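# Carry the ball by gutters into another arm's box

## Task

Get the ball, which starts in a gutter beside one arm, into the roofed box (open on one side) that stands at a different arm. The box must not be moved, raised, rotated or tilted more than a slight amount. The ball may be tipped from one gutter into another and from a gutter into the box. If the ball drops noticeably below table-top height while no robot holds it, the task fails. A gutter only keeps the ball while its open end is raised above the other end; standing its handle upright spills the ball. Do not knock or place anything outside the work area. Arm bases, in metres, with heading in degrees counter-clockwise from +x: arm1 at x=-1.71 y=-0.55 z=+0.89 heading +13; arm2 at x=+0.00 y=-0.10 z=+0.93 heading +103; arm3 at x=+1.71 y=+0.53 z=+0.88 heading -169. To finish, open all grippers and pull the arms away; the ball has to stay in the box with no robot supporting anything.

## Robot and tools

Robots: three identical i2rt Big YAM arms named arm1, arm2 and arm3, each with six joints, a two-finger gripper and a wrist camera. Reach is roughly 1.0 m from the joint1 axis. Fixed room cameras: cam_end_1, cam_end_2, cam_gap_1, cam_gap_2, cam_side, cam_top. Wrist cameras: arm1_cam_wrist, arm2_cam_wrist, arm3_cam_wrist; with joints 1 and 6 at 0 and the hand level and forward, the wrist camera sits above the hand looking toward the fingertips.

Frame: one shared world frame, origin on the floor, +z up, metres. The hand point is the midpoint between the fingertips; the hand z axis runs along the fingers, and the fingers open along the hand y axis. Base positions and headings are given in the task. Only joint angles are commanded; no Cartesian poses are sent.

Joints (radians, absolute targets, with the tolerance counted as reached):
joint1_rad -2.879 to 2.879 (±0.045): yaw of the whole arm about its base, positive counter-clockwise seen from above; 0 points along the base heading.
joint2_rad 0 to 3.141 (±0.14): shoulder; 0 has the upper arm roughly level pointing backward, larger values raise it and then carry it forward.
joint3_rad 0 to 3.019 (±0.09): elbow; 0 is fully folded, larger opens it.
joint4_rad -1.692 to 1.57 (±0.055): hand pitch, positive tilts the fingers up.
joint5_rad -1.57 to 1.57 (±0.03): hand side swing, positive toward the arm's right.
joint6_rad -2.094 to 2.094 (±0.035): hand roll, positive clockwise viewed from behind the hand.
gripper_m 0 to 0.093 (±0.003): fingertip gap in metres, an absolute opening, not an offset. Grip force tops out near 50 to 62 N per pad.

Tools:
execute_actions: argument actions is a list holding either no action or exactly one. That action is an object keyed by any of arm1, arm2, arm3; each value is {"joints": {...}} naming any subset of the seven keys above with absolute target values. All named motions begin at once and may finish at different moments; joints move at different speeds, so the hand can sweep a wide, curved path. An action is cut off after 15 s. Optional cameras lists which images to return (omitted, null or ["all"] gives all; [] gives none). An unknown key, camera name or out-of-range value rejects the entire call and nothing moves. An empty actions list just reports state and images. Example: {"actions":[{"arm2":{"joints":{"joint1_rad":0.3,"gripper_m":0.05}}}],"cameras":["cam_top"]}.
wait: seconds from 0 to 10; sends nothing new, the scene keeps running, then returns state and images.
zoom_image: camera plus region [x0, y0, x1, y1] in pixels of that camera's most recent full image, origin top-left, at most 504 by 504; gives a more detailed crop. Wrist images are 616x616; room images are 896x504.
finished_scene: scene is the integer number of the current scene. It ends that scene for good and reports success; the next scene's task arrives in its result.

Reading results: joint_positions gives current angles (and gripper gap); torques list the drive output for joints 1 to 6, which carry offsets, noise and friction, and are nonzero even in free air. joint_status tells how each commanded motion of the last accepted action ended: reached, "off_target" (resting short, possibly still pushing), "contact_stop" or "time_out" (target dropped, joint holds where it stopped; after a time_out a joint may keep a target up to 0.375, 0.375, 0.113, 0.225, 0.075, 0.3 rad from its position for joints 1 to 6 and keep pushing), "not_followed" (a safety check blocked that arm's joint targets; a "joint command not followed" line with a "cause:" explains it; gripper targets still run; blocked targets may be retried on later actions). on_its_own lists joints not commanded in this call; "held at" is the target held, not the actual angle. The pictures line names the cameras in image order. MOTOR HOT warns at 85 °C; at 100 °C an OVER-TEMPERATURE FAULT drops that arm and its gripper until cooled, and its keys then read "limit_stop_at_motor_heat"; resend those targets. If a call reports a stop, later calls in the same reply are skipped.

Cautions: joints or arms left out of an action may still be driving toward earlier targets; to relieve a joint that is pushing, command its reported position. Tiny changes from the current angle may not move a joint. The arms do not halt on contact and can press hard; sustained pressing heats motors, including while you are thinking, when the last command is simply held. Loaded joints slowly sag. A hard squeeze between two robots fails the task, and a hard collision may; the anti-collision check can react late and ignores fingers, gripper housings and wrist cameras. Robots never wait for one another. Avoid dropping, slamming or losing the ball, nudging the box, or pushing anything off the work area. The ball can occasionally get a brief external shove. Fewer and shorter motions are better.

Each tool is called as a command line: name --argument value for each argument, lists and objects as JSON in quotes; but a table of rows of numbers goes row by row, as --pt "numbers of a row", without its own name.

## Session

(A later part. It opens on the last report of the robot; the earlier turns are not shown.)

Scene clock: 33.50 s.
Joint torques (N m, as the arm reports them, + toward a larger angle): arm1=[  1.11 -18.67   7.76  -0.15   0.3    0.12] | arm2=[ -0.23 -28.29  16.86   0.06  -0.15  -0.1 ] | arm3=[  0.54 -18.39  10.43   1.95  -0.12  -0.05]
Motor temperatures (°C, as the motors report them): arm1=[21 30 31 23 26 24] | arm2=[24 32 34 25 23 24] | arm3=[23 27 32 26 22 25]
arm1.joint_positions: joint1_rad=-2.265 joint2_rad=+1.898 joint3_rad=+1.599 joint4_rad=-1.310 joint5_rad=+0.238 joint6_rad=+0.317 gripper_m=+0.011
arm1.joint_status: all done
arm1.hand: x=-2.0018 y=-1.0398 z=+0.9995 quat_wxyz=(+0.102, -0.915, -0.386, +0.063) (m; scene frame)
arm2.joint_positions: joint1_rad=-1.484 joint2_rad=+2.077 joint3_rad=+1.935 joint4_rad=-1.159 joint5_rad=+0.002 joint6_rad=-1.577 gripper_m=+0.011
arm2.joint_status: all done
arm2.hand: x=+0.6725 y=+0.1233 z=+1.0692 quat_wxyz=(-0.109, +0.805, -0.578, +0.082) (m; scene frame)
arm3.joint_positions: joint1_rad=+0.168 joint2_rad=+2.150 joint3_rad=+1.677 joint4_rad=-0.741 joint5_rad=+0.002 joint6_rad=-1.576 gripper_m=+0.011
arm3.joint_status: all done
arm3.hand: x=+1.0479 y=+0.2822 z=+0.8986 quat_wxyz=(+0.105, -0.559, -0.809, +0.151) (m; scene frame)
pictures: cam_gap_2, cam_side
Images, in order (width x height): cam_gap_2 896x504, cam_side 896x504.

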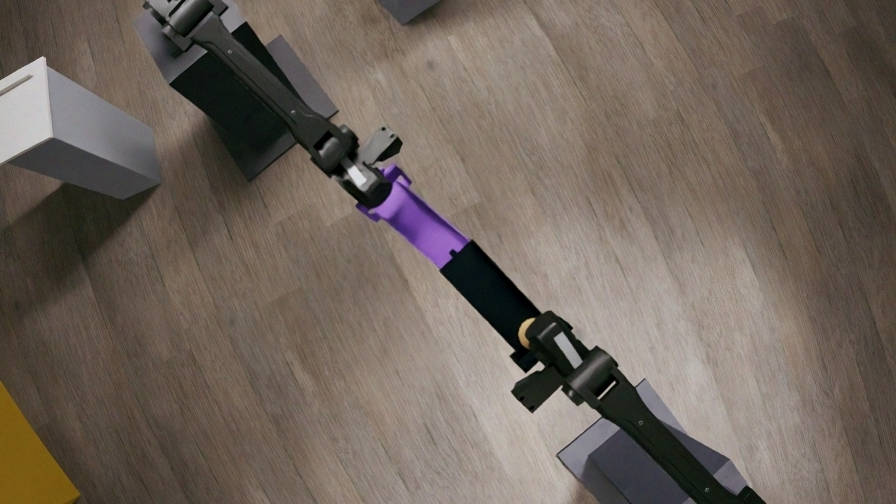

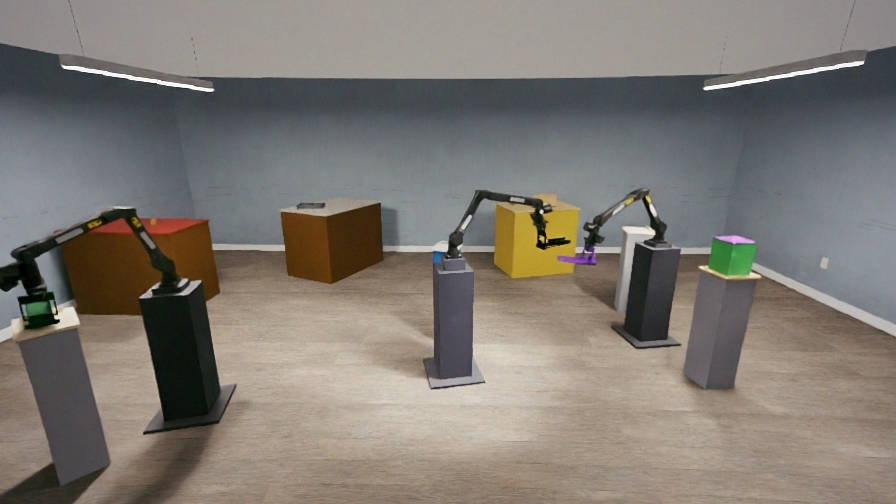

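execute_actions --actions '[{"arm1":{"joints":{"joint2_rad":1.935}},"arm3":{"joints":{"joint4_rad":-0.62}}}]' --cameras '[]'

execute_actions --actions '[{"arm2":{"joints":{"joint4_rad":-1.31}}}]' --cameras '["cam_side"]'

zoom_image --camera "cam_side" --region '[500,170,660,280]'

wait --seconds 2.5

Scene clock: 34.37 s.
Joint torques (N m, as the arm reports them, + toward a larger angle): arm1=[  1.39 -19.13   7.64  -0.25   0.3    0.12] | arm2=[ -0.66 -28.05  16.99   0.2   -0.26  -0.13] | arm3=[  0.56 -18.23  10.51   2.5   -0.12  -0.04]
Motor temperatures (°C, as the motors report them): arm1=[21 30 31 23 26 24] | arm2=[24 32 34 25 23 24] | arm3=[23 27 32 26 22 25]
arm1.joint_positions: joint1_rad=-2.265 joint2_rad=+1.927 joint3_rad=+1.599 joint4_rad=-1.310 joint5_rad=+0.238 joint6_rad=+0.317 gripper_m=+0.011
arm1.joint_status: all done
arm1.hand: x=-2.0014 y=-1.0392 z=+0.9836 quat_wxyz=(+0.112, -0.914, -0.388, +0.052) (m; scene frame)
arm2.joint_positions: joint1_rad=-1.484 joint2_rad=+2.077 joint3_rad=+1.935 joint4_rad=-1.159 joint5_rad=+0.002 joint6_rad=-1.577 gripper_m=+0.011
arm2.joint_status: not commanded
arm2.hand: x=+0.6725 y=+0.1233 z=+1.0692 quat_wxyz=(-0.109, +0.805, -0.578, +0.082) (m; scene frame)
arm3.joint_positions: joint1_rad=+0.168 joint2_rad=+2.150 joint3_rad=+1.677 joint4_rad=-0.640 joint5_rad=+0.002 joint6_rad=-1.576 gripper_m=+0.011
arm3.joint_status: all done
arm3.hand: x=+1.0267 y=+0.2744 z=+0.9087 quat_wxyz=(+0.133, -0.553, -0.800, +0.191) (m; scene frame)
pictures: none
No camera images: the call's "cameras" was empty. Leave "cameras" out to get every camera's image.

Scene clock: 35.17 s.
Joint torques (N m, as the arm reports them, + toward a larger angle): arm1=[  1.36 -19.04   7.6   -0.15   0.29   0.12] | arm2=[ -0.69 -28.34  16.67  -0.29  -0.21  -0.13] | arm3=[  0.46 -18.35  10.53   2.48  -0.12  -0.03]
Motor temperatures (°C, as the motors report them): arm1=[21 30 31 23 26 24] | arm2=[24 32 34 25 23 24] | arm3=[23 28 32 26 22 25]
arm1.joint_positions: joint1_rad=-2.265 joint2_rad=+1.927 joint3_rad=+1.599 joint4_rad=-1.310 joint5_rad=+0.238 joint6_rad=+0.317 gripper_m=+0.011
arm1.joint_status: not commanded
arm1.hand: x=-2.0014 y=-1.0392 z=+0.9836 quat_wxyz=(+0.112, -0.914, -0.388, +0.052) (m; scene frame)
arm2.joint_positions: joint1_rad=-1.484 joint2_rad=+2.077 joint3_rad=+1.935 joint4_rad=-1.297 joint5_rad=+0.002 joint6_rad=-1.577 gripper_m=+0.011
arm2.joint_status: all done
arm2.hand: x=+0.6410 y=+0.1129 z=+1.0624 quat_wxyz=(-0.054, +0.810, -0.582, +0.041) (m; scene frame)
arm3.joint_positions: joint1_rad=+0.168 joint2_rad=+2.150 joint3_rad=+1.677 joint4_rad=-0.640 joint5_rad=+0.002 joint6_rad=-1.576 gripper_m=+0.011
arm3.joint_status: not commanded
arm3.hand: x=+1.0267 y=+0.2744 z=+0.9087 quat_wxyz=(+0.133, -0.553, -0.800, +0.191) (m; scene frame)
pictures: cam_side
Images, in order (width x height): cam_side 896x504.

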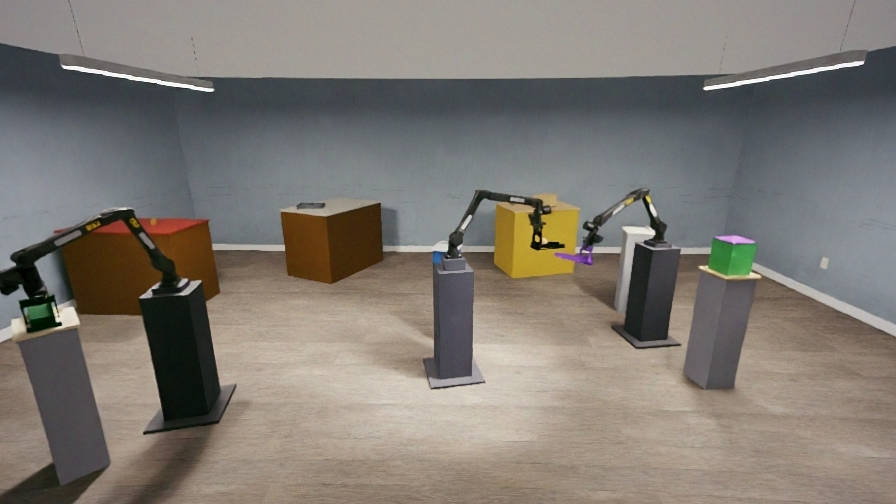

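Region (500, 170, 660, 280) of cam_side's 896x504 image, scaled by 3.150, with more detail than that image has; it fills the top 346 rows of this view, and the rest is white.

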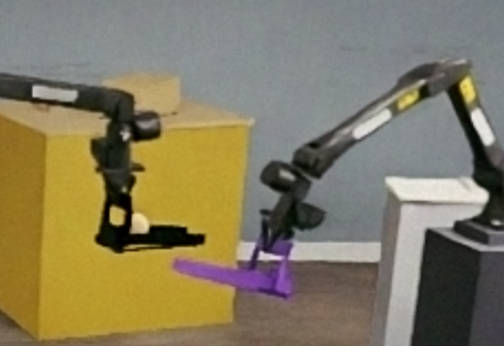

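Scene clock: 37.67 s.
Joint torques (N m, as the arm reports them, + toward a larger angle): arm1=[  1.17 -19.31   7.58  -0.2    0.3    0.11] | arm2=[ -1.11 -28.23  16.55  -0.1   -0.17  -0.14] | arm3=[  0.44 -18.17  10.58   2.43  -0.11  -0.03]
Motor temperatures (°C, as the motors report them): arm1=[21 30 31 23 26 24] | arm2=[24 33 35 25 23 24] | arm3=[23 28 32 26 22 25]
arm1.joint_positions: joint1_rad=-2.265 joint2_rad=+1.927 joint3_rad=+1.599 joint4_rad=-1.310 joint5_rad=+0.238 joint6_rad=+0.317 gripper_m=+0.011
arm1.joint_status: not commanded
arm1.hand: x=-2.0014 y=-1.0392 z=+0.9836 quat_wxyz=(+0.112, -0.914, -0.388, +0.052) (m; scene frame)
arm2.joint_positions: joint1_rad=-1.484 joint2_rad=+2.077 joint3_rad=+1.935 joint4_rad=-1.297 joint5_rad=+0.002 joint6_rad=-1.577 gripper_m=+0.011
arm2.joint_status: all done
arm2.hand: x=+0.6410 y=+0.1129 z=+1.0624 quat_wxyz=(-0.054, +0.810, -0.582, +0.041) (m; scene frame)
arm3.joint_positions: joint1_rad=+0.168 joint2_rad=+2.150 joint3_rad=+1.677 joint4_rad=-0.638 joint5_rad=+0.002 joint6_rad=-1.576 gripper_m=+0.011
arm3.joint_status: not commanded
arm3.hand: x=+1.0262 y=+0.2742 z=+0.9090 quat_wxyz=(+0.133, -0.553, -0.800, +0.192) (m; scene frame)
wait: 2.50 s; at rest by 0.27 s
pictures: arm1_cam_wrist, arm2_cam_wrist, arm3_cam_wrist, cam_end_1, cam_end_2, cam_gap_1, cam_gap_2, cam_side, cam_top
Images, in order (width x height): arm1_cam_wrist 616x616, arm2_cam_wrist 616x616, arm3_cam_wrist 616x616, cam_end_1 896x504, cam_end_2 896x504, cam_gap_1 896x504, cam_gap_2 896x504, cam_side 896x504, cam_top 896x504.

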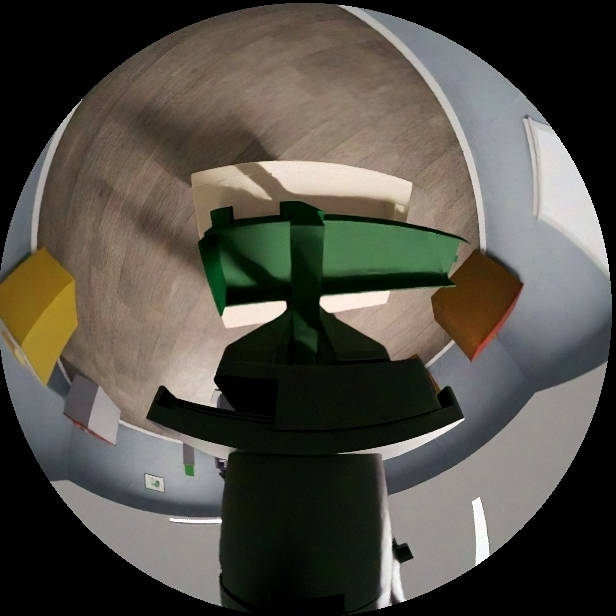

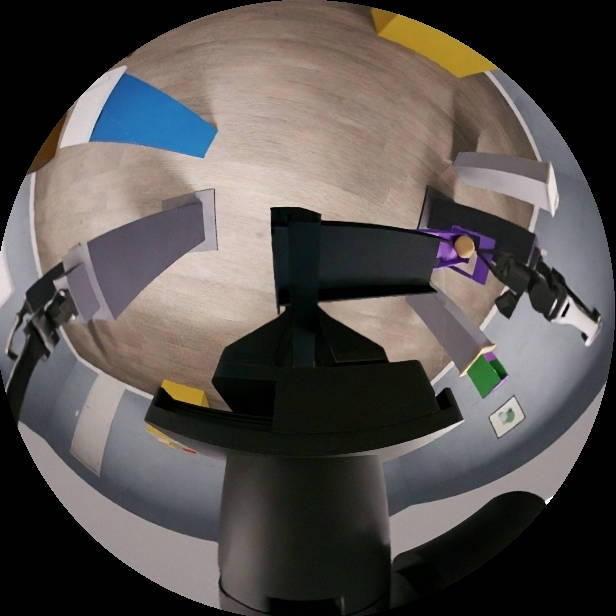

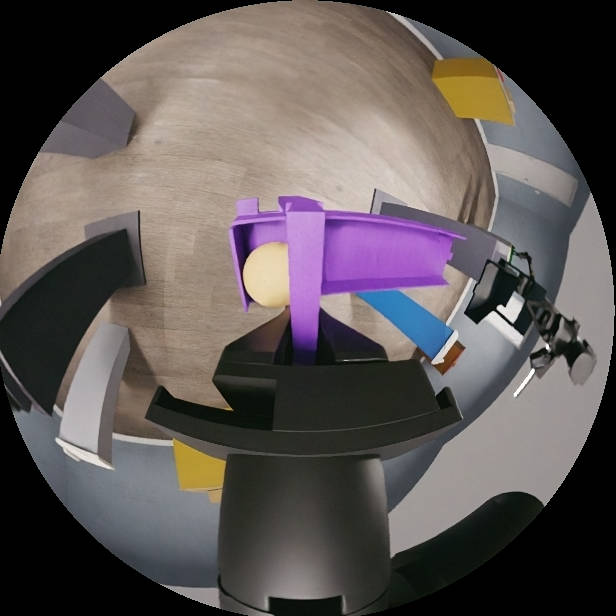

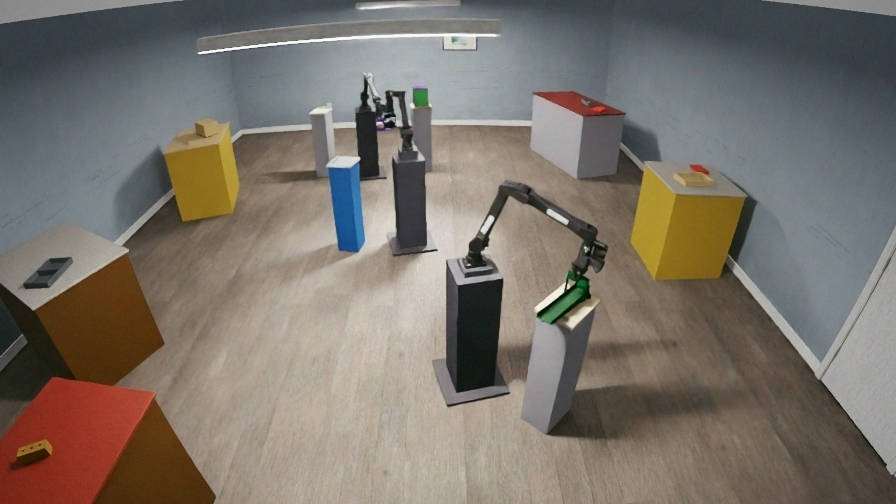

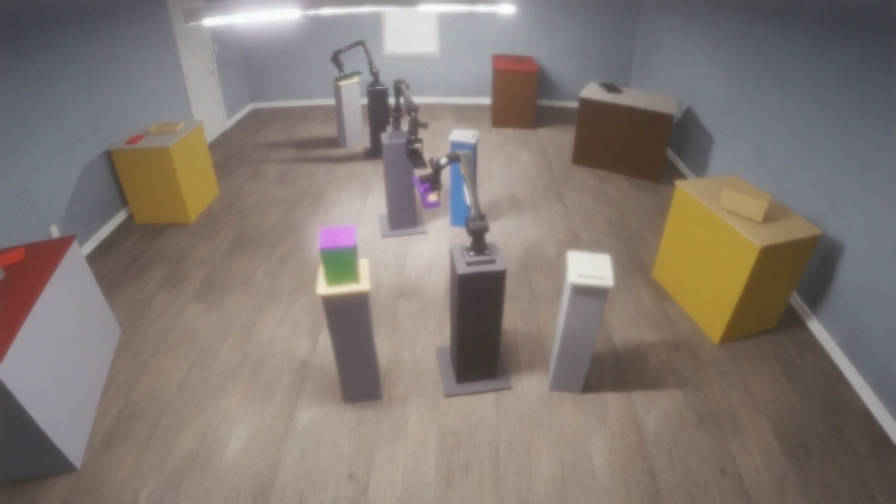

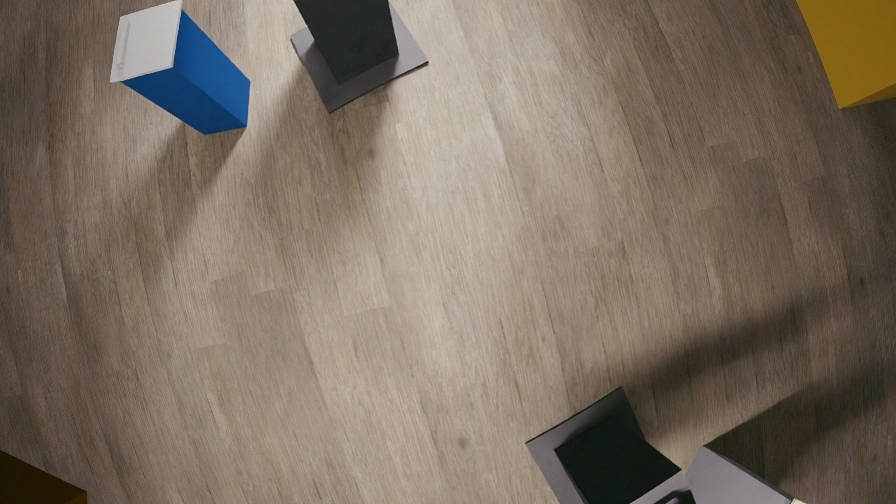

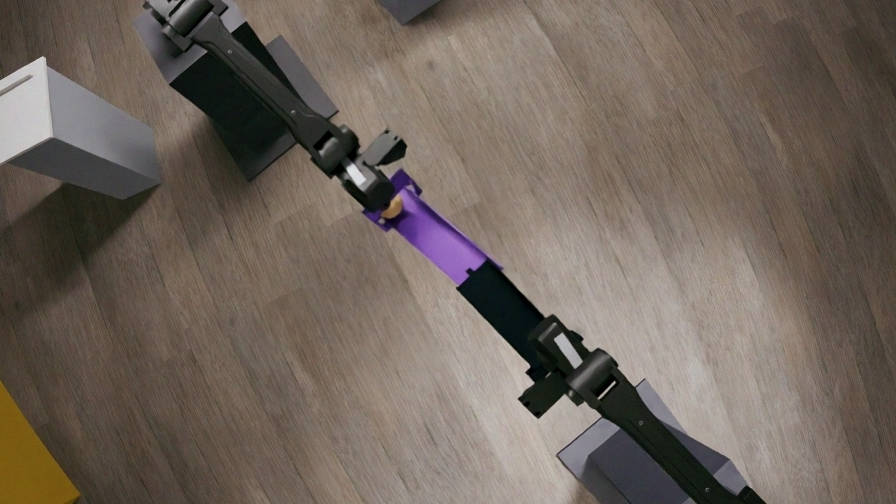

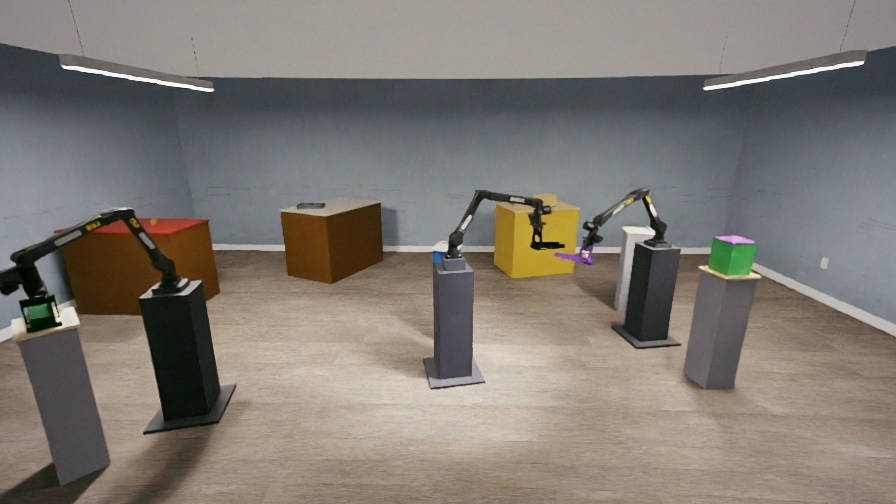

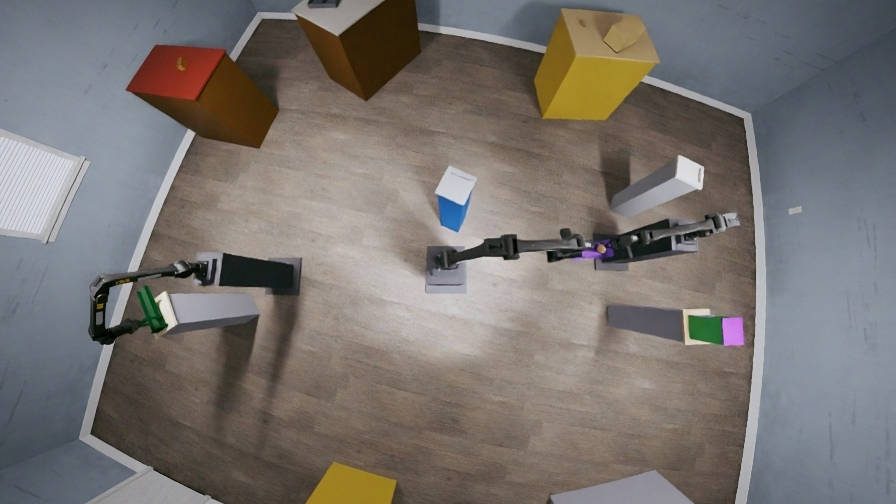

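execute_actions --actions '[{"arm1":{"joints":{"gripper_m":0.09}},"arm2":{"joints":{"joint1_rad":-1.1,"joint2_rad":1.8}}}]' --cameras '[]'

execute_actions --actions '[{"arm1":{"joints":{"joint2_rad":1.55}},"arm2":{"joints":{"joint1_rad":-0.7,"joint2_rad":1.35,"joint3_rad":1.06,"joint4_rad":-0.7,"joint5_rad":0.073,"joint6_rad":-1.228}},"arm3":{"joints":{"joint2_rad":1.4,"joint3_rad":1.45}}}]' --cameras '[]'

execute_actions --actions '[{"arm2":{"joints":{"joint1_rad":-0.075}},"arm3":{"joints":{"joint1_rad":0.8,"joint2_rad":0.84,"joint3_rad":0.8,"joint4_rad":-0.85}}}]' --cameras '[]'

execute_actions --actions '[{"arm2":{"joints":{"joint2_rad":1.56}},"arm3":{"joints":{"joint4_rad":-1.17}}}]' --cameras '["arm3_cam_wrist","cam_end_2"]'

Scene clock: 39.37 s.
Joint torques (N m, as the arm reports them, + toward a larger angle): arm1=[  1.2  -18.93   7.63  -0.18   0.3    0.12] | arm2=[ -0.12 -21.23  14.1    0.51  -0.11  -0.01] | arm3=[  0.47 -18.36  10.51   2.41  -0.11  -0.03]
Motor temperatures (°C, as the motors report them): arm1=[21 30 31 23 26 24] | arm2=[24 33 35 25 23 24] | arm3=[23 28 33 26 22 25]
arm1.joint_positions: joint1_rad=-2.265 joint2_rad=+1.927 joint3_rad=+1.599 joint4_rad=-1.310 joint5_rad=+0.238 joint6_rad=+0.317 gripper_m=+0.090
arm1.joint_status: all done
arm1.hand: x=-2.0014 y=-1.0392 z=+0.9836 quat_wxyz=(+0.112, -0.914, -0.387, +0.052) (m; scene frame)
arm2.joint_positions: joint1_rad=-1.103 joint2_rad=+1.807 joint3_rad=+1.973 joint4_rad=-1.300 joint5_rad=+0.000 joint6_rad=-1.577 gripper_m=+0.011
arm2.joint_status: all done
arm2.hand: x=+0.5018 y=+0.3252 z=+1.2534 quat_wxyz=(-0.196, +0.886, -0.408, +0.094) (m; scene frame)
arm3.joint_positions: joint1_rad=+0.168 joint2_rad=+2.150 joint3_rad=+1.677 joint4_rad=-0.638 joint5_rad=+0.002 joint6_rad=-1.576 gripper_m=+0.011
arm3.joint_status: not commanded
arm3.hand: x=+1.0262 y=+0.2742 z=+0.9090 quat_wxyz=(+0.133, -0.553, -0.800, +0.192) (m; scene frame)
pictures: none
No camera images: the call's "cameras" was empty. Leave "cameras" out to get every camera's image.

Scene clock: 41.13 s.
Joint torques (N m, as the arm reports them, + toward a larger angle): arm1=[  1.47 -15.11   9.24   0.54   0.3    0.11] | arm2=[ -0.48 -15.66  12.32   2.43   0.01   0.13] | arm3=[  0.47 -11.3   11.2    2.85  -0.08   0.  ]
Motor temperatures (°C, as the motors report them): arm1=[21 30 31 23 26 24] | arm2=[24 32 35 25 23 24] | arm3=[23 28 33 26 22 25]
arm1.joint_positions: joint1_rad=-2.265 joint2_rad=+1.546 joint3_rad=+1.594 joint4_rad=-1.311 joint5_rad=+0.238 joint6_rad=+0.317 gripper_m=+0.090
arm1.joint_status: all done
arm1.hand: x=-1.9892 y=-1.0143 z=+1.1847 quat_wxyz=(-0.011, -0.912, -0.363, +0.192) (m; scene frame)
arm2.joint_positions: joint1_rad=-0.692 joint2_rad=+1.381 joint3_rad=+1.028 joint4_rad=-0.731 joint5_rad=+0.072 joint6_rad=-1.242 gripper_m=+0.011
arm2.joint_status: all done
arm2.hand: x=+0.2286 y=+0.3357 z=+1.0957 quat_wxyz=(-0.238, +0.892, -0.380, +0.052) (m; scene frame)
arm3.joint_positions: joint1_rad=+0.168 joint2_rad=+1.431 joint3_rad=+1.418 joint4_rad=-0.634 joint5_rad=+0.002 joint6_rad=-1.576 gripper_m=+0.011
arm3.joint_status: all done
arm3.hand: x=+1.1425 y=+0.3188 z=+1.2534 quat_wxyz=(+0.258, -0.508, -0.734, +0.370) (m; scene frame)
pictures: none
No camera images: the call's "cameras" was empty. Leave "cameras" out to get every camera's image.

Scene clock: 42.47 s.
Joint torques (N m, as the arm reports them, + toward a larger angle): arm1=[  1.3  -14.96   9.24   0.57   0.28   0.11] | arm2=[  0.84 -15.31  12.38   2.27   0.04   0.14] | arm3=[ 1.53 -1.98 10.31  2.32  0.09  0.  ]
Motor temperatures (°C, as the motors report them): arm1=[21 30 31 23 26 24] | arm2=[24 32 35 25 23 24] | arm3=[23 28 33 26 22 25]
arm1.joint_positions: joint1_rad=-2.265 joint2_rad=+1.546 joint3_rad=+1.594 joint4_rad=-1.311 joint5_rad=+0.238 joint6_rad=+0.317 gripper_m=+0.090
arm1.joint_status: not commanded
arm1.hand: x=-1.9892 y=-1.0143 z=+1.1847 quat_wxyz=(-0.011, -0.912, -0.363, +0.192) (m; scene frame)
arm2.joint_positions: joint1_rad=-0.077 joint2_rad=+1.381 joint3_rad=+1.028 joint4_rad=-0.727 joint5_rad=+0.071 joint6_rad=-1.239 gripper_m=+0.011
arm2.joint_status: all done
arm2.hand: x=-0.0643 y=+0.3893 z=+1.0951 quat_wxyz=(-0.244, +0.965, -0.094, -0.024) (m; scene frame)
arm3.joint_positions: joint1_rad=+0.790 joint2_rad=+0.850 joint3_rad=+0.775 joint4_rad=-0.860 joint5_rad=-0.003 joint6_rad=-1.577 gripper_m=+0.011
arm3.joint_status: all done
arm3.hand: x=+1.5221 y=+0.2418 z=+1.1216 quat_wxyz=(+0.094, -0.273, -0.908, +0.303) (m; scene frame)
pictures: none
No camera images: the call's "cameras" was empty. Leave "cameras" out to get every camera's image.

Scene clock: 43.50 s.
Joint torques (N m, as the arm reports them, + toward a larger angle): arm1=[  1.29 -15.1    9.21   0.52   0.3    0.09] | arm2=[ -0.19 -17.49  11.22   1.67   0.1    0.11] | arm3=[ 1.52 -1.38  9.96  1.42  0.07 -0.03]
Motor temperatures (°C, as the motors report them): arm1=[21 30 31 23 26 24] | arm2=[24 32 35 25 23 24] | arm3=[23 28 33 26 22 25]
arm1.joint_positions: joint1_rad=-2.265 joint2_rad=+1.546 joint3_rad=+1.594 joint4_rad=-1.311 joint5_rad=+0.238 joint6_rad=+0.317 gripper_m=+0.090
arm1.joint_status: not commanded
arm1.hand: x=-1.9892 y=-1.0143 z=+1.1847 quat_wxyz=(-0.011, -0.912, -0.363, +0.192) (m; scene frame)
arm2.joint_positions: joint1_rad=-0.077 joint2_rad=+1.593 joint3_rad=+1.028 joint4_rad=-0.723 joint5_rad=+0.071 joint6_rad=-1.239 gripper_m=+0.011
arm2.joint_status: all done
arm2.hand: x=-0.0636 y=+0.3873 z=+0.9957 quat_wxyz=(-0.145, +0.985, -0.092, +0.002) (m; scene frame)
arm3.joint_positions: joint1_rad=+0.790 joint2_rad=+0.850 joint3_rad=+0.775 joint4_rad=-1.169 joint5_rad=-0.002 joint6_rad=-1.577 gripper_m=+0.011
arm3.joint_status: all done
arm3.hand: x=+1.5592 y=+0.2973 z=+1.0859 quat_wxyz=(+0.051, -0.284, -0.944, +0.160) (m; scene frame)
pictures: arm3_cam_wrist, cam_end_2
Images, in order (width x height): arm3_cam_wrist 616x616, cam_end_2 896x504.

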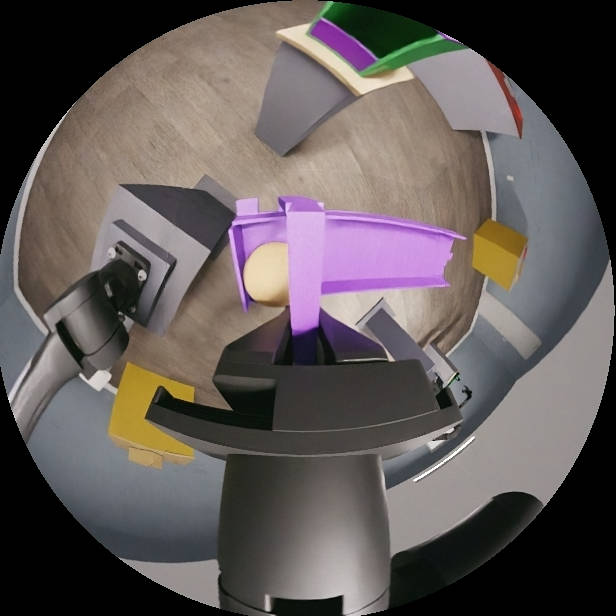

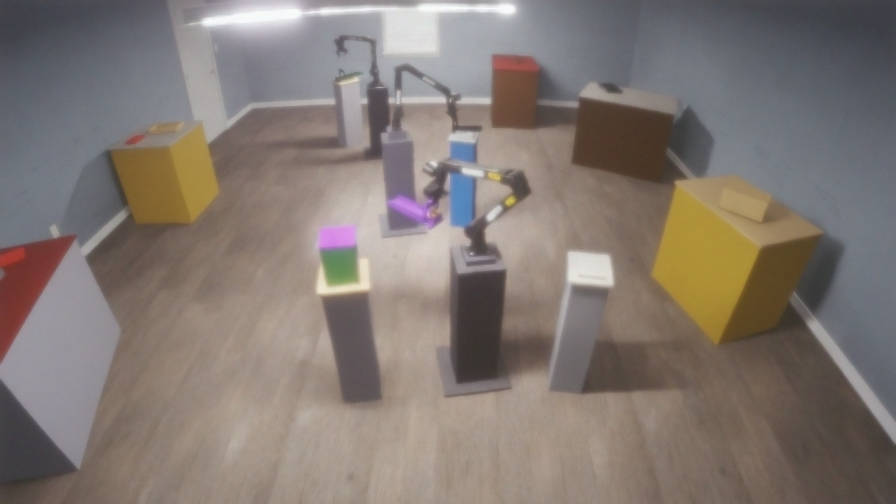

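execute_actions --actions '[{"arm2":{"joints":{"joint2_rad":1.605}},"arm3":{"joints":{"joint1_rad":1.25}}}]' --cameras '["arm3_cam_wrist","cam_top","cam_end_2"]'

zoom_image --camera "cam_top" --region '[660,220,800,360]'

Scene clock: 44.70 s.
Joint torques (N m, as the arm reports them, + toward a larger angle): arm1=[  1.36 -14.87   9.23   0.56   0.3    0.1 ] | arm2=[ -0.17 -14.56  11.12   1.62   0.04   0.13] | arm3=[ 1.28 -1.47  9.97  1.45 -0.04 -0.03]
Motor temperatures (°C, as the motors report them): arm1=[21 30 31 23 26 24] | arm2=[24 32 35 25 23 24] | arm3=[23 27 33 26 22 24]
arm1.joint_positions: joint1_rad=-2.265 joint2_rad=+1.546 joint3_rad=+1.594 joint4_rad=-1.311 joint5_rad=+0.238 joint6_rad=+0.317 gripper_m=+0.090
arm1.joint_status: not commanded
arm1.hand: x=-1.9892 y=-1.0143 z=+1.1847 quat_wxyz=(-0.011, -0.912, -0.363, +0.192) (m; scene frame)
arm2.joint_positions: joint1_rad=-0.077 joint2_rad=+1.605 joint3_rad=+1.028 joint4_rad=-0.723 joint5_rad=+0.071 joint6_rad=-1.239 gripper_m=+0.011
arm2.joint_status: all done
arm2.hand: x=-0.0635 y=+0.3865 z=+0.9904 quat_wxyz=(-0.139, +0.986, -0.092, +0.003) (m; scene frame)
arm3.joint_positions: joint1_rad=+1.242 joint2_rad=+0.850 joint3_rad=+0.775 joint4_rad=-1.169 joint5_rad=+0.000 joint6_rad=-1.577 gripper_m=+0.011
arm3.joint_status: all done
arm3.hand: x=+1.6771 y=+0.2520 z=+1.0850 quat_wxyz=(+0.017, -0.065, -0.984, +0.166) (m; scene frame)
pictures: arm3_cam_wrist, cam_end_2, cam_top
Images, in order (width x height): arm3_cam_wrist 616x616, cam_end_2 896x504, cam_top 896x504.

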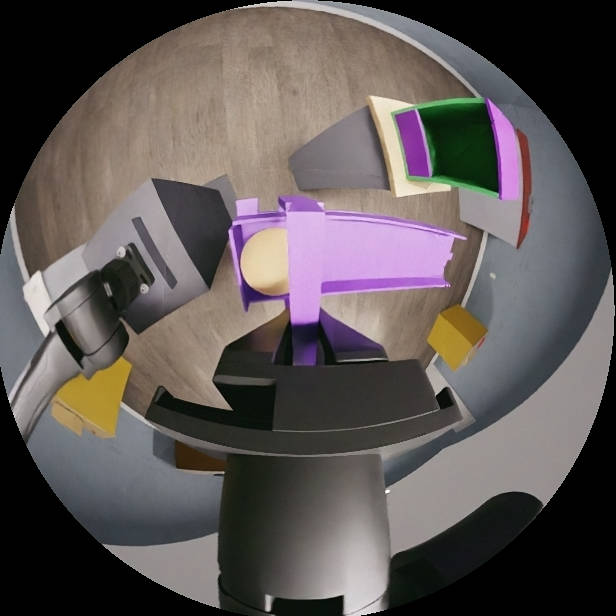

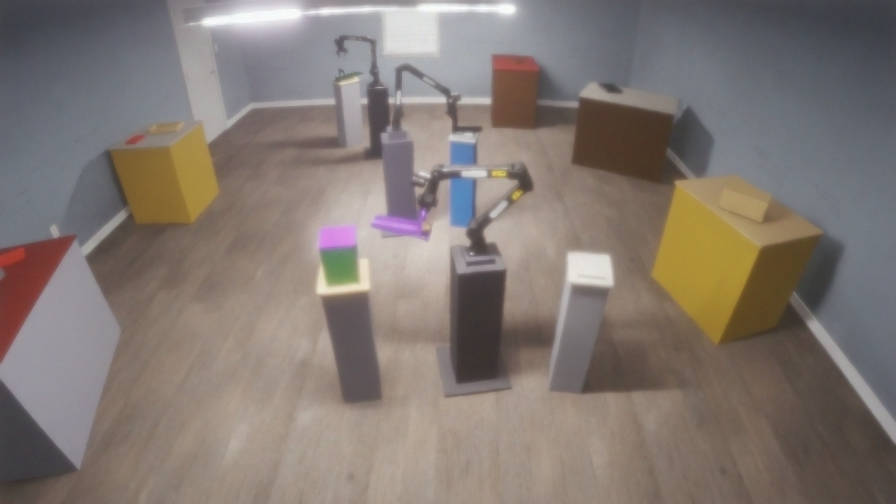

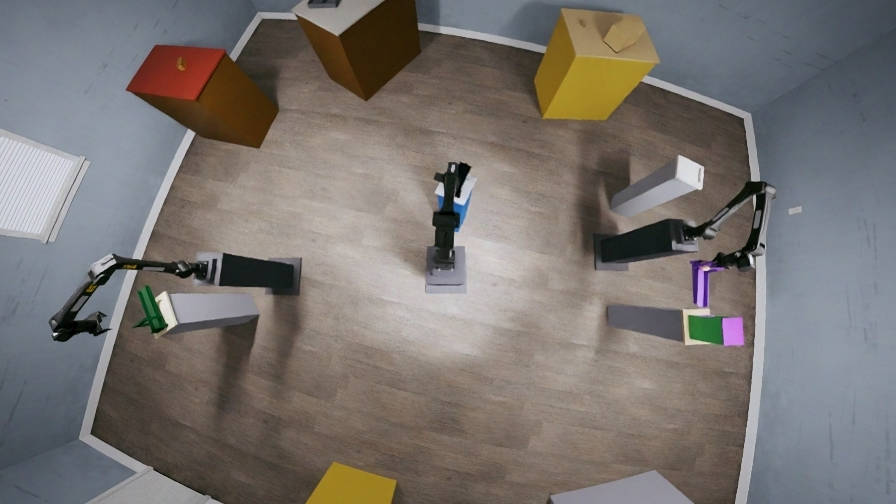

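Region (660, 220, 800, 360) of cam_top's 896x504 image, scaled by 3.600, with more detail than that image has.

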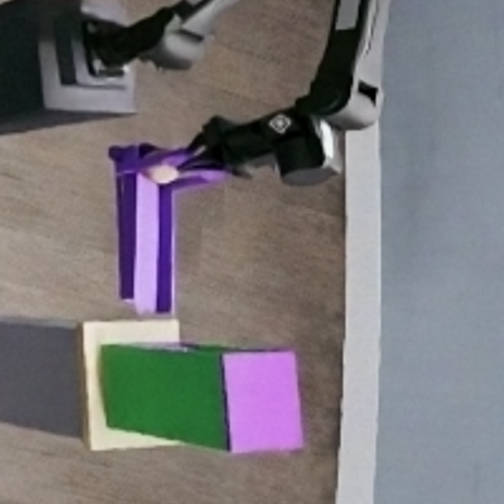

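execute_actions --actions '[{"arm2":{"joints":{"joint2_rad":1.635}},"arm3":{"joints":{"joint1_rad":1.61,"joint4_rad":-1.22}}}]' --cameras '["arm3_cam_wrist","arm2_cam_wrist","cam_end_2"]'

zoom_image --camera "cam_end_2" --region '[300,170,480,310]'

Scene clock: 45.80 s.
Joint torques (N m, as the arm reports them, + toward a larger angle): arm1=[  1.34 -15.05   9.22   0.53   0.29   0.09] | arm2=[  0.17 -15.3   10.75   1.49   0.07   0.08] | arm3=[ 1.29 -1.38  9.9   1.29 -0.06 -0.03]
Motor temperatures (°C, as the motors report them): arm1=[21 30 31 23 26 24] | arm2=[24 32 34 25 23 24] | arm3=[23 27 33 26 22 24]
arm1.joint_positions: joint1_rad=-2.265 joint2_rad=+1.546 joint3_rad=+1.594 joint4_rad=-1.311 joint5_rad=+0.238 joint6_rad=+0.317 gripper_m=+0.090
arm1.joint_status: not commanded
arm1.hand: x=-1.9892 y=-1.0143 z=+1.1847 quat_wxyz=(-0.011, -0.912, -0.363, +0.192) (m; scene frame)
arm2.joint_positions: joint1_rad=-0.077 joint2_rad=+1.635 joint3_rad=+1.028 joint4_rad=-0.718 joint5_rad=+0.071 joint6_rad=-1.239 gripper_m=+0.011
arm2.joint_status: all done
arm2.hand: x=-0.0632 y=+0.3853 z=+0.9766 quat_wxyz=(-0.127, +0.988, -0.092, +0.006) (m; scene frame)
arm3.joint_positions: joint1_rad=+1.603 joint2_rad=+0.850 joint3_rad=+0.775 joint4_rad=-1.218 joint5_rad=+0.001 joint6_rad=-1.577 gripper_m=+0.011
arm3.joint_status: all done
arm3.hand: x=+1.7757 y=+0.2672 z=+1.0803 quat_wxyz=(-0.009, +0.113, -0.984, +0.140) (m; scene frame)
pictures: arm2_cam_wrist, arm3_cam_wrist, cam_end_2
Images, in order (width x height): arm2_cam_wrist 616x616, arm3_cam_wrist 616x616, cam_end_2 896x504.

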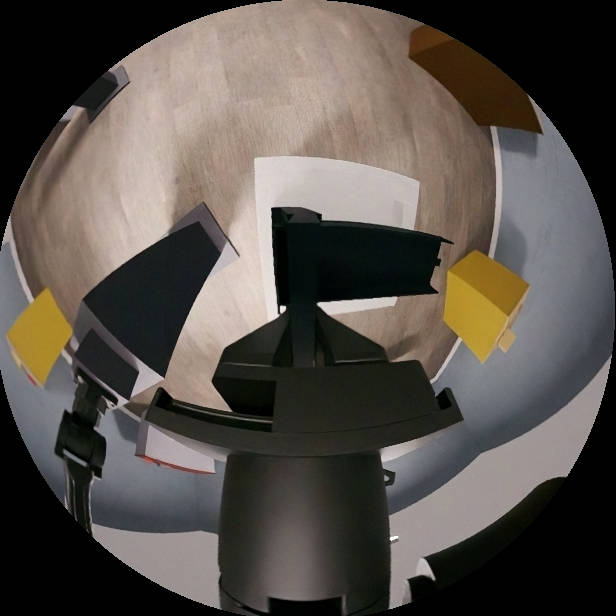

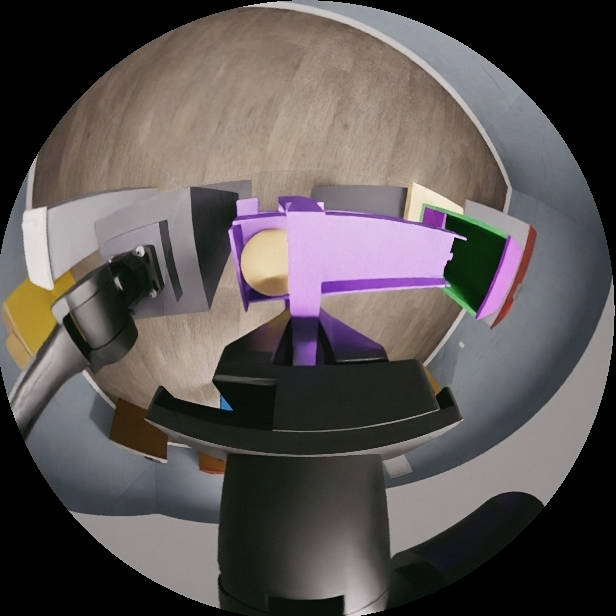

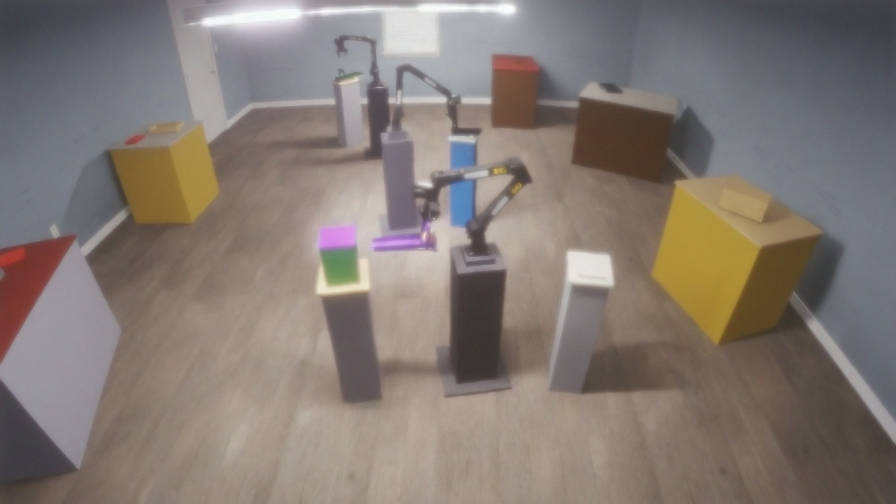

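Region (300, 170, 480, 310) of cam_end_2's 896x504 image, scaled by 2.800, with more detail than that image has.

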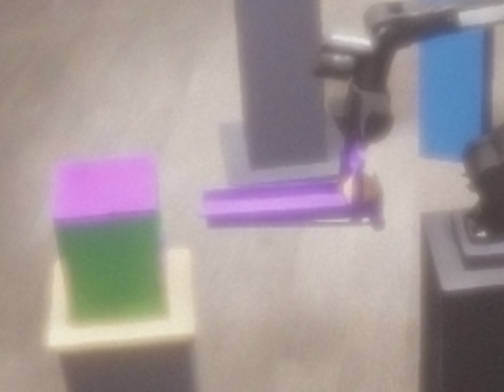

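execute_actions --actions '[{"arm2":{"joints":{"gripper_m":0.09}},"arm3":{"joints":{"joint2_rad":1.08,"joint3_rad":0.97,"joint4_rad":-1.11}}}]' --cameras '["arm3_cam_wrist","cam_end_2"]'

zoom_image --camera "cam_end_2" --region '[300,170,480,310]'

Scene clock: 46.90 s.
Joint torques (N m, as the arm reports them, + toward a larger angle): arm1=[  1.32 -15.09   9.21   0.54   0.3    0.1 ] | arm2=[ -0.12 -15.89  10.99   1.44   0.11   0.09] | arm3=[ 1.2  -4.92 12.12  1.61 -0.05 -0.03]
Motor temperatures (°C, as the motors report them): arm1=[21 29 31 23 26 24] | arm2=[24 31 34 25 23 24] | arm3=[23 27 33 26 22 24]
arm1.joint_positions: joint1_rad=-2.265 joint2_rad=+1.546 joint3_rad=+1.594 joint4_rad=-1.311 joint5_rad=+0.238 joint6_rad=+0.317 gripper_m=+0.090
arm1.joint_status: not commanded
arm1.hand: x=-1.9892 y=-1.0143 z=+1.1847 quat_wxyz=(-0.011, -0.912, -0.363, +0.192) (m; scene frame)
arm2.joint_positions: joint1_rad=-0.077 joint2_rad=+1.635 joint3_rad=+1.028 joint4_rad=-0.718 joint5_rad=+0.071 joint6_rad=-1.239 gripper_m=+0.090
arm2.joint_status: all done
arm2.hand: x=-0.0632 y=+0.3853 z=+0.9766 quat_wxyz=(-0.127, +0.988, -0.092, +0.006) (m; scene frame)
arm3.joint_positions: joint1_rad=+1.603 joint2_rad=+1.097 joint3_rad=+0.911 joint4_rad=-1.116 joint5_rad=+0.001 joint6_rad=-1.577 gripper_m=+0.011
arm3.joint_status: all done
arm3.hand: x=+1.7930 y=+0.1901 z=+1.0770 quat_wxyz=(-0.009, +0.113, -0.984, +0.136) (m; scene frame)
pictures: arm3_cam_wrist, cam_end_2
Images, in order (width x height): arm3_cam_wrist 616x616, cam_end_2 896x504.

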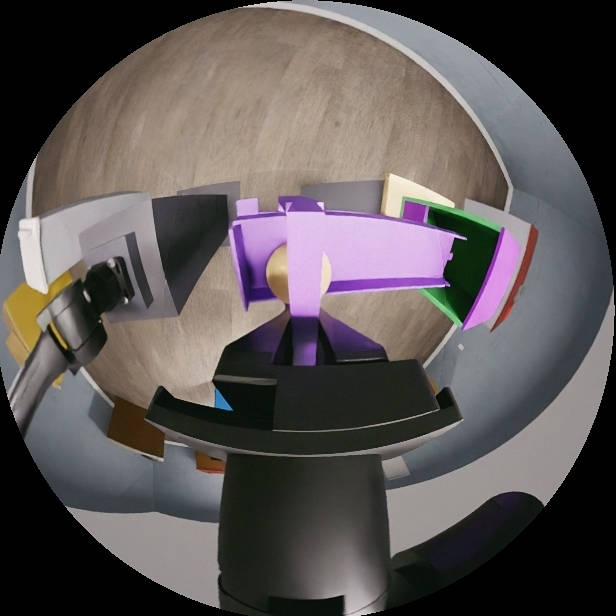

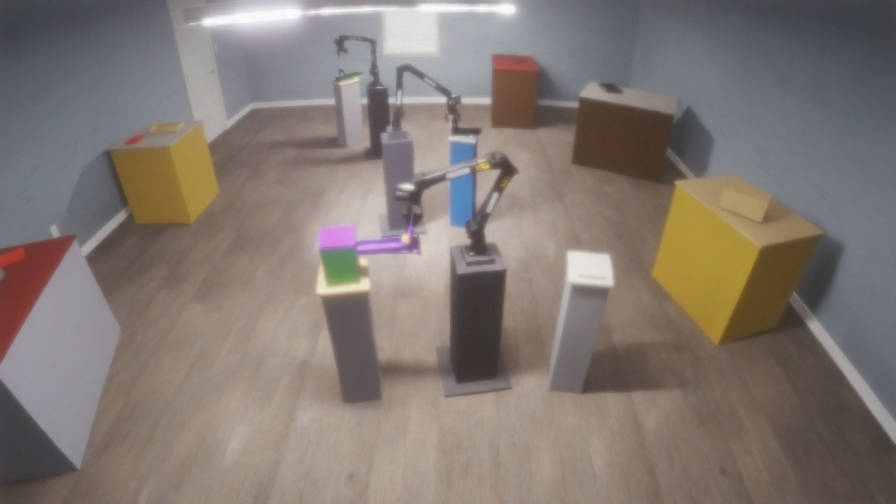

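Region (300, 170, 480, 310) of cam_end_2's 896x504 image, scaled by 2.800, with more detail than that image has.

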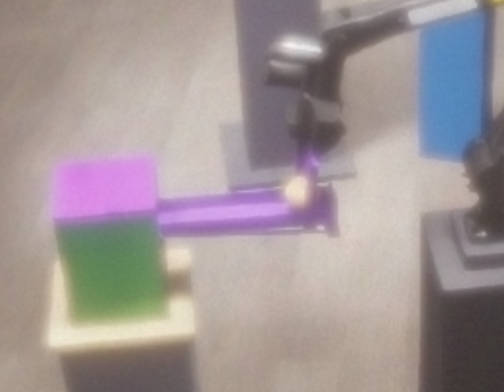

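execute_actions --actions '[{"arm2":{"joints":{"joint2_rad":1.25}},"arm3":{"joints":{"joint2_rad":1.285,"joint3_rad":1.15,"joint4_rad":-1.15}}}]' --cameras '["arm3_cam_wrist","cam_end_2"]'

zoom_image --camera "cam_end_2" --region '[300,170,480,310]'

Scene clock: 48.33 s.
Joint torques (N m, as the arm reports them, + toward a larger angle): arm1=[  1.29 -15.05   9.2    0.53   0.29   0.11] | arm2=[  0.1  -10.25  13.14   2.12   0.07   0.14] | arm3=[ 1.23 -7.6  12.17  1.37 -0.05 -0.04]
Motor temperatures (°C, as the motors report them): arm1=[21 29 31 23 26 24] | arm2=[24 31 34 25 23 24] | arm3=[23 27 33 26 22 24]
arm1.joint_positions: joint1_rad=-2.265 joint2_rad=+1.546 joint3_rad=+1.594 joint4_rad=-1.311 joint5_rad=+0.238 joint6_rad=+0.317 gripper_m=+0.090
arm1.joint_status: not commanded
arm1.hand: x=-1.9892 y=-1.0143 z=+1.1847 quat_wxyz=(-0.011, -0.912, -0.363, +0.192) (m; scene frame)
arm2.joint_positions: joint1_rad=-0.077 joint2_rad=+1.243 joint3_rad=+1.028 joint4_rad=-0.718 joint5_rad=+0.071 joint6_rad=-1.239 gripper_m=+0.090
arm2.joint_status: all done
arm2.hand: x=-0.0633 y=+0.3816 z=+1.1609 quat_wxyz=(-0.312, +0.944, -0.094, -0.041) (m; scene frame)
arm3.joint_positions: joint1_rad=+1.603 joint2_rad=+1.305 joint3_rad=+1.089 joint4_rad=-1.153 joint5_rad=+0.001 joint6_rad=-1.577 gripper_m=+0.011
arm3.joint_status: all done
arm3.hand: x=+1.8062 y=+0.1315 z=+1.0773 quat_wxyz=(-0.005, +0.113, -0.988, +0.103) (m; scene frame)
pictures: arm3_cam_wrist, cam_end_2
Images, in order (width x height): arm3_cam_wrist 616x616, cam_end_2 896x504.

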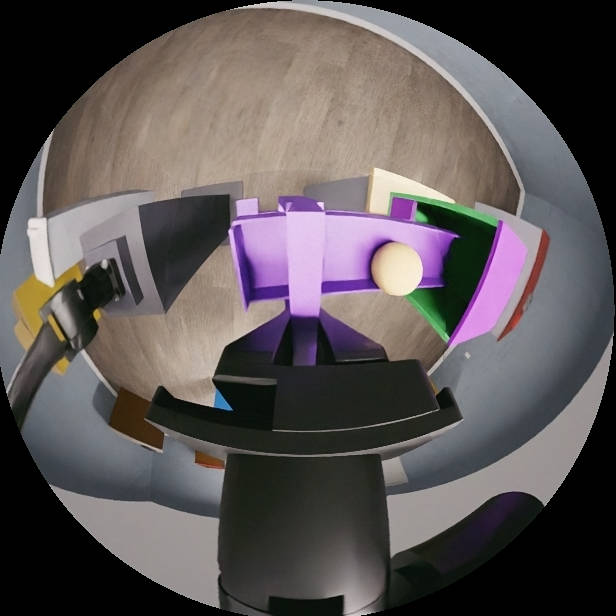

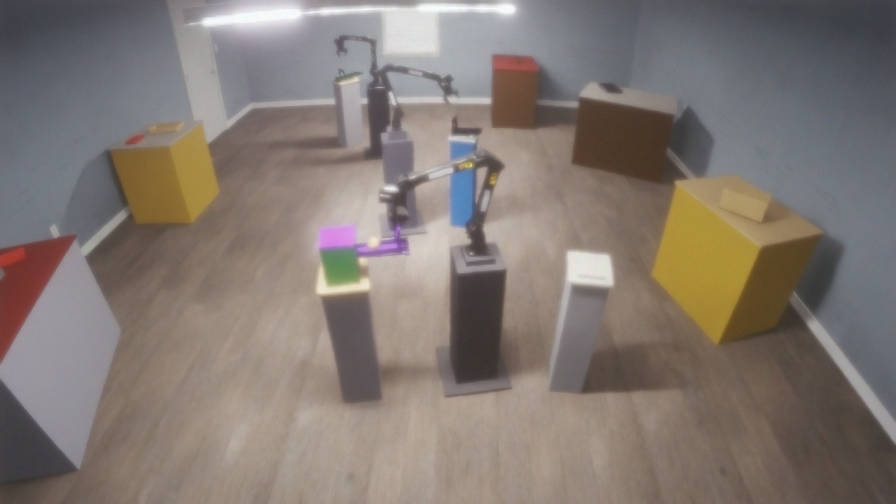

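Region (300, 170, 480, 310) of cam_end_2's 896x504 image, scaled by 2.800, with more detail than that image has.

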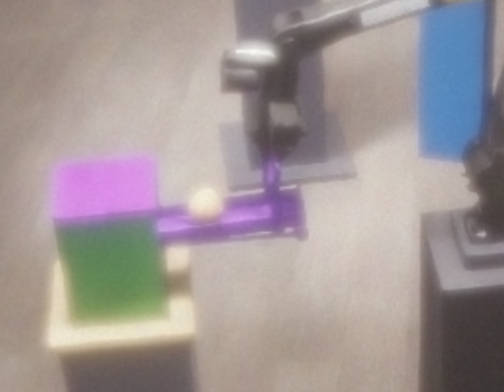

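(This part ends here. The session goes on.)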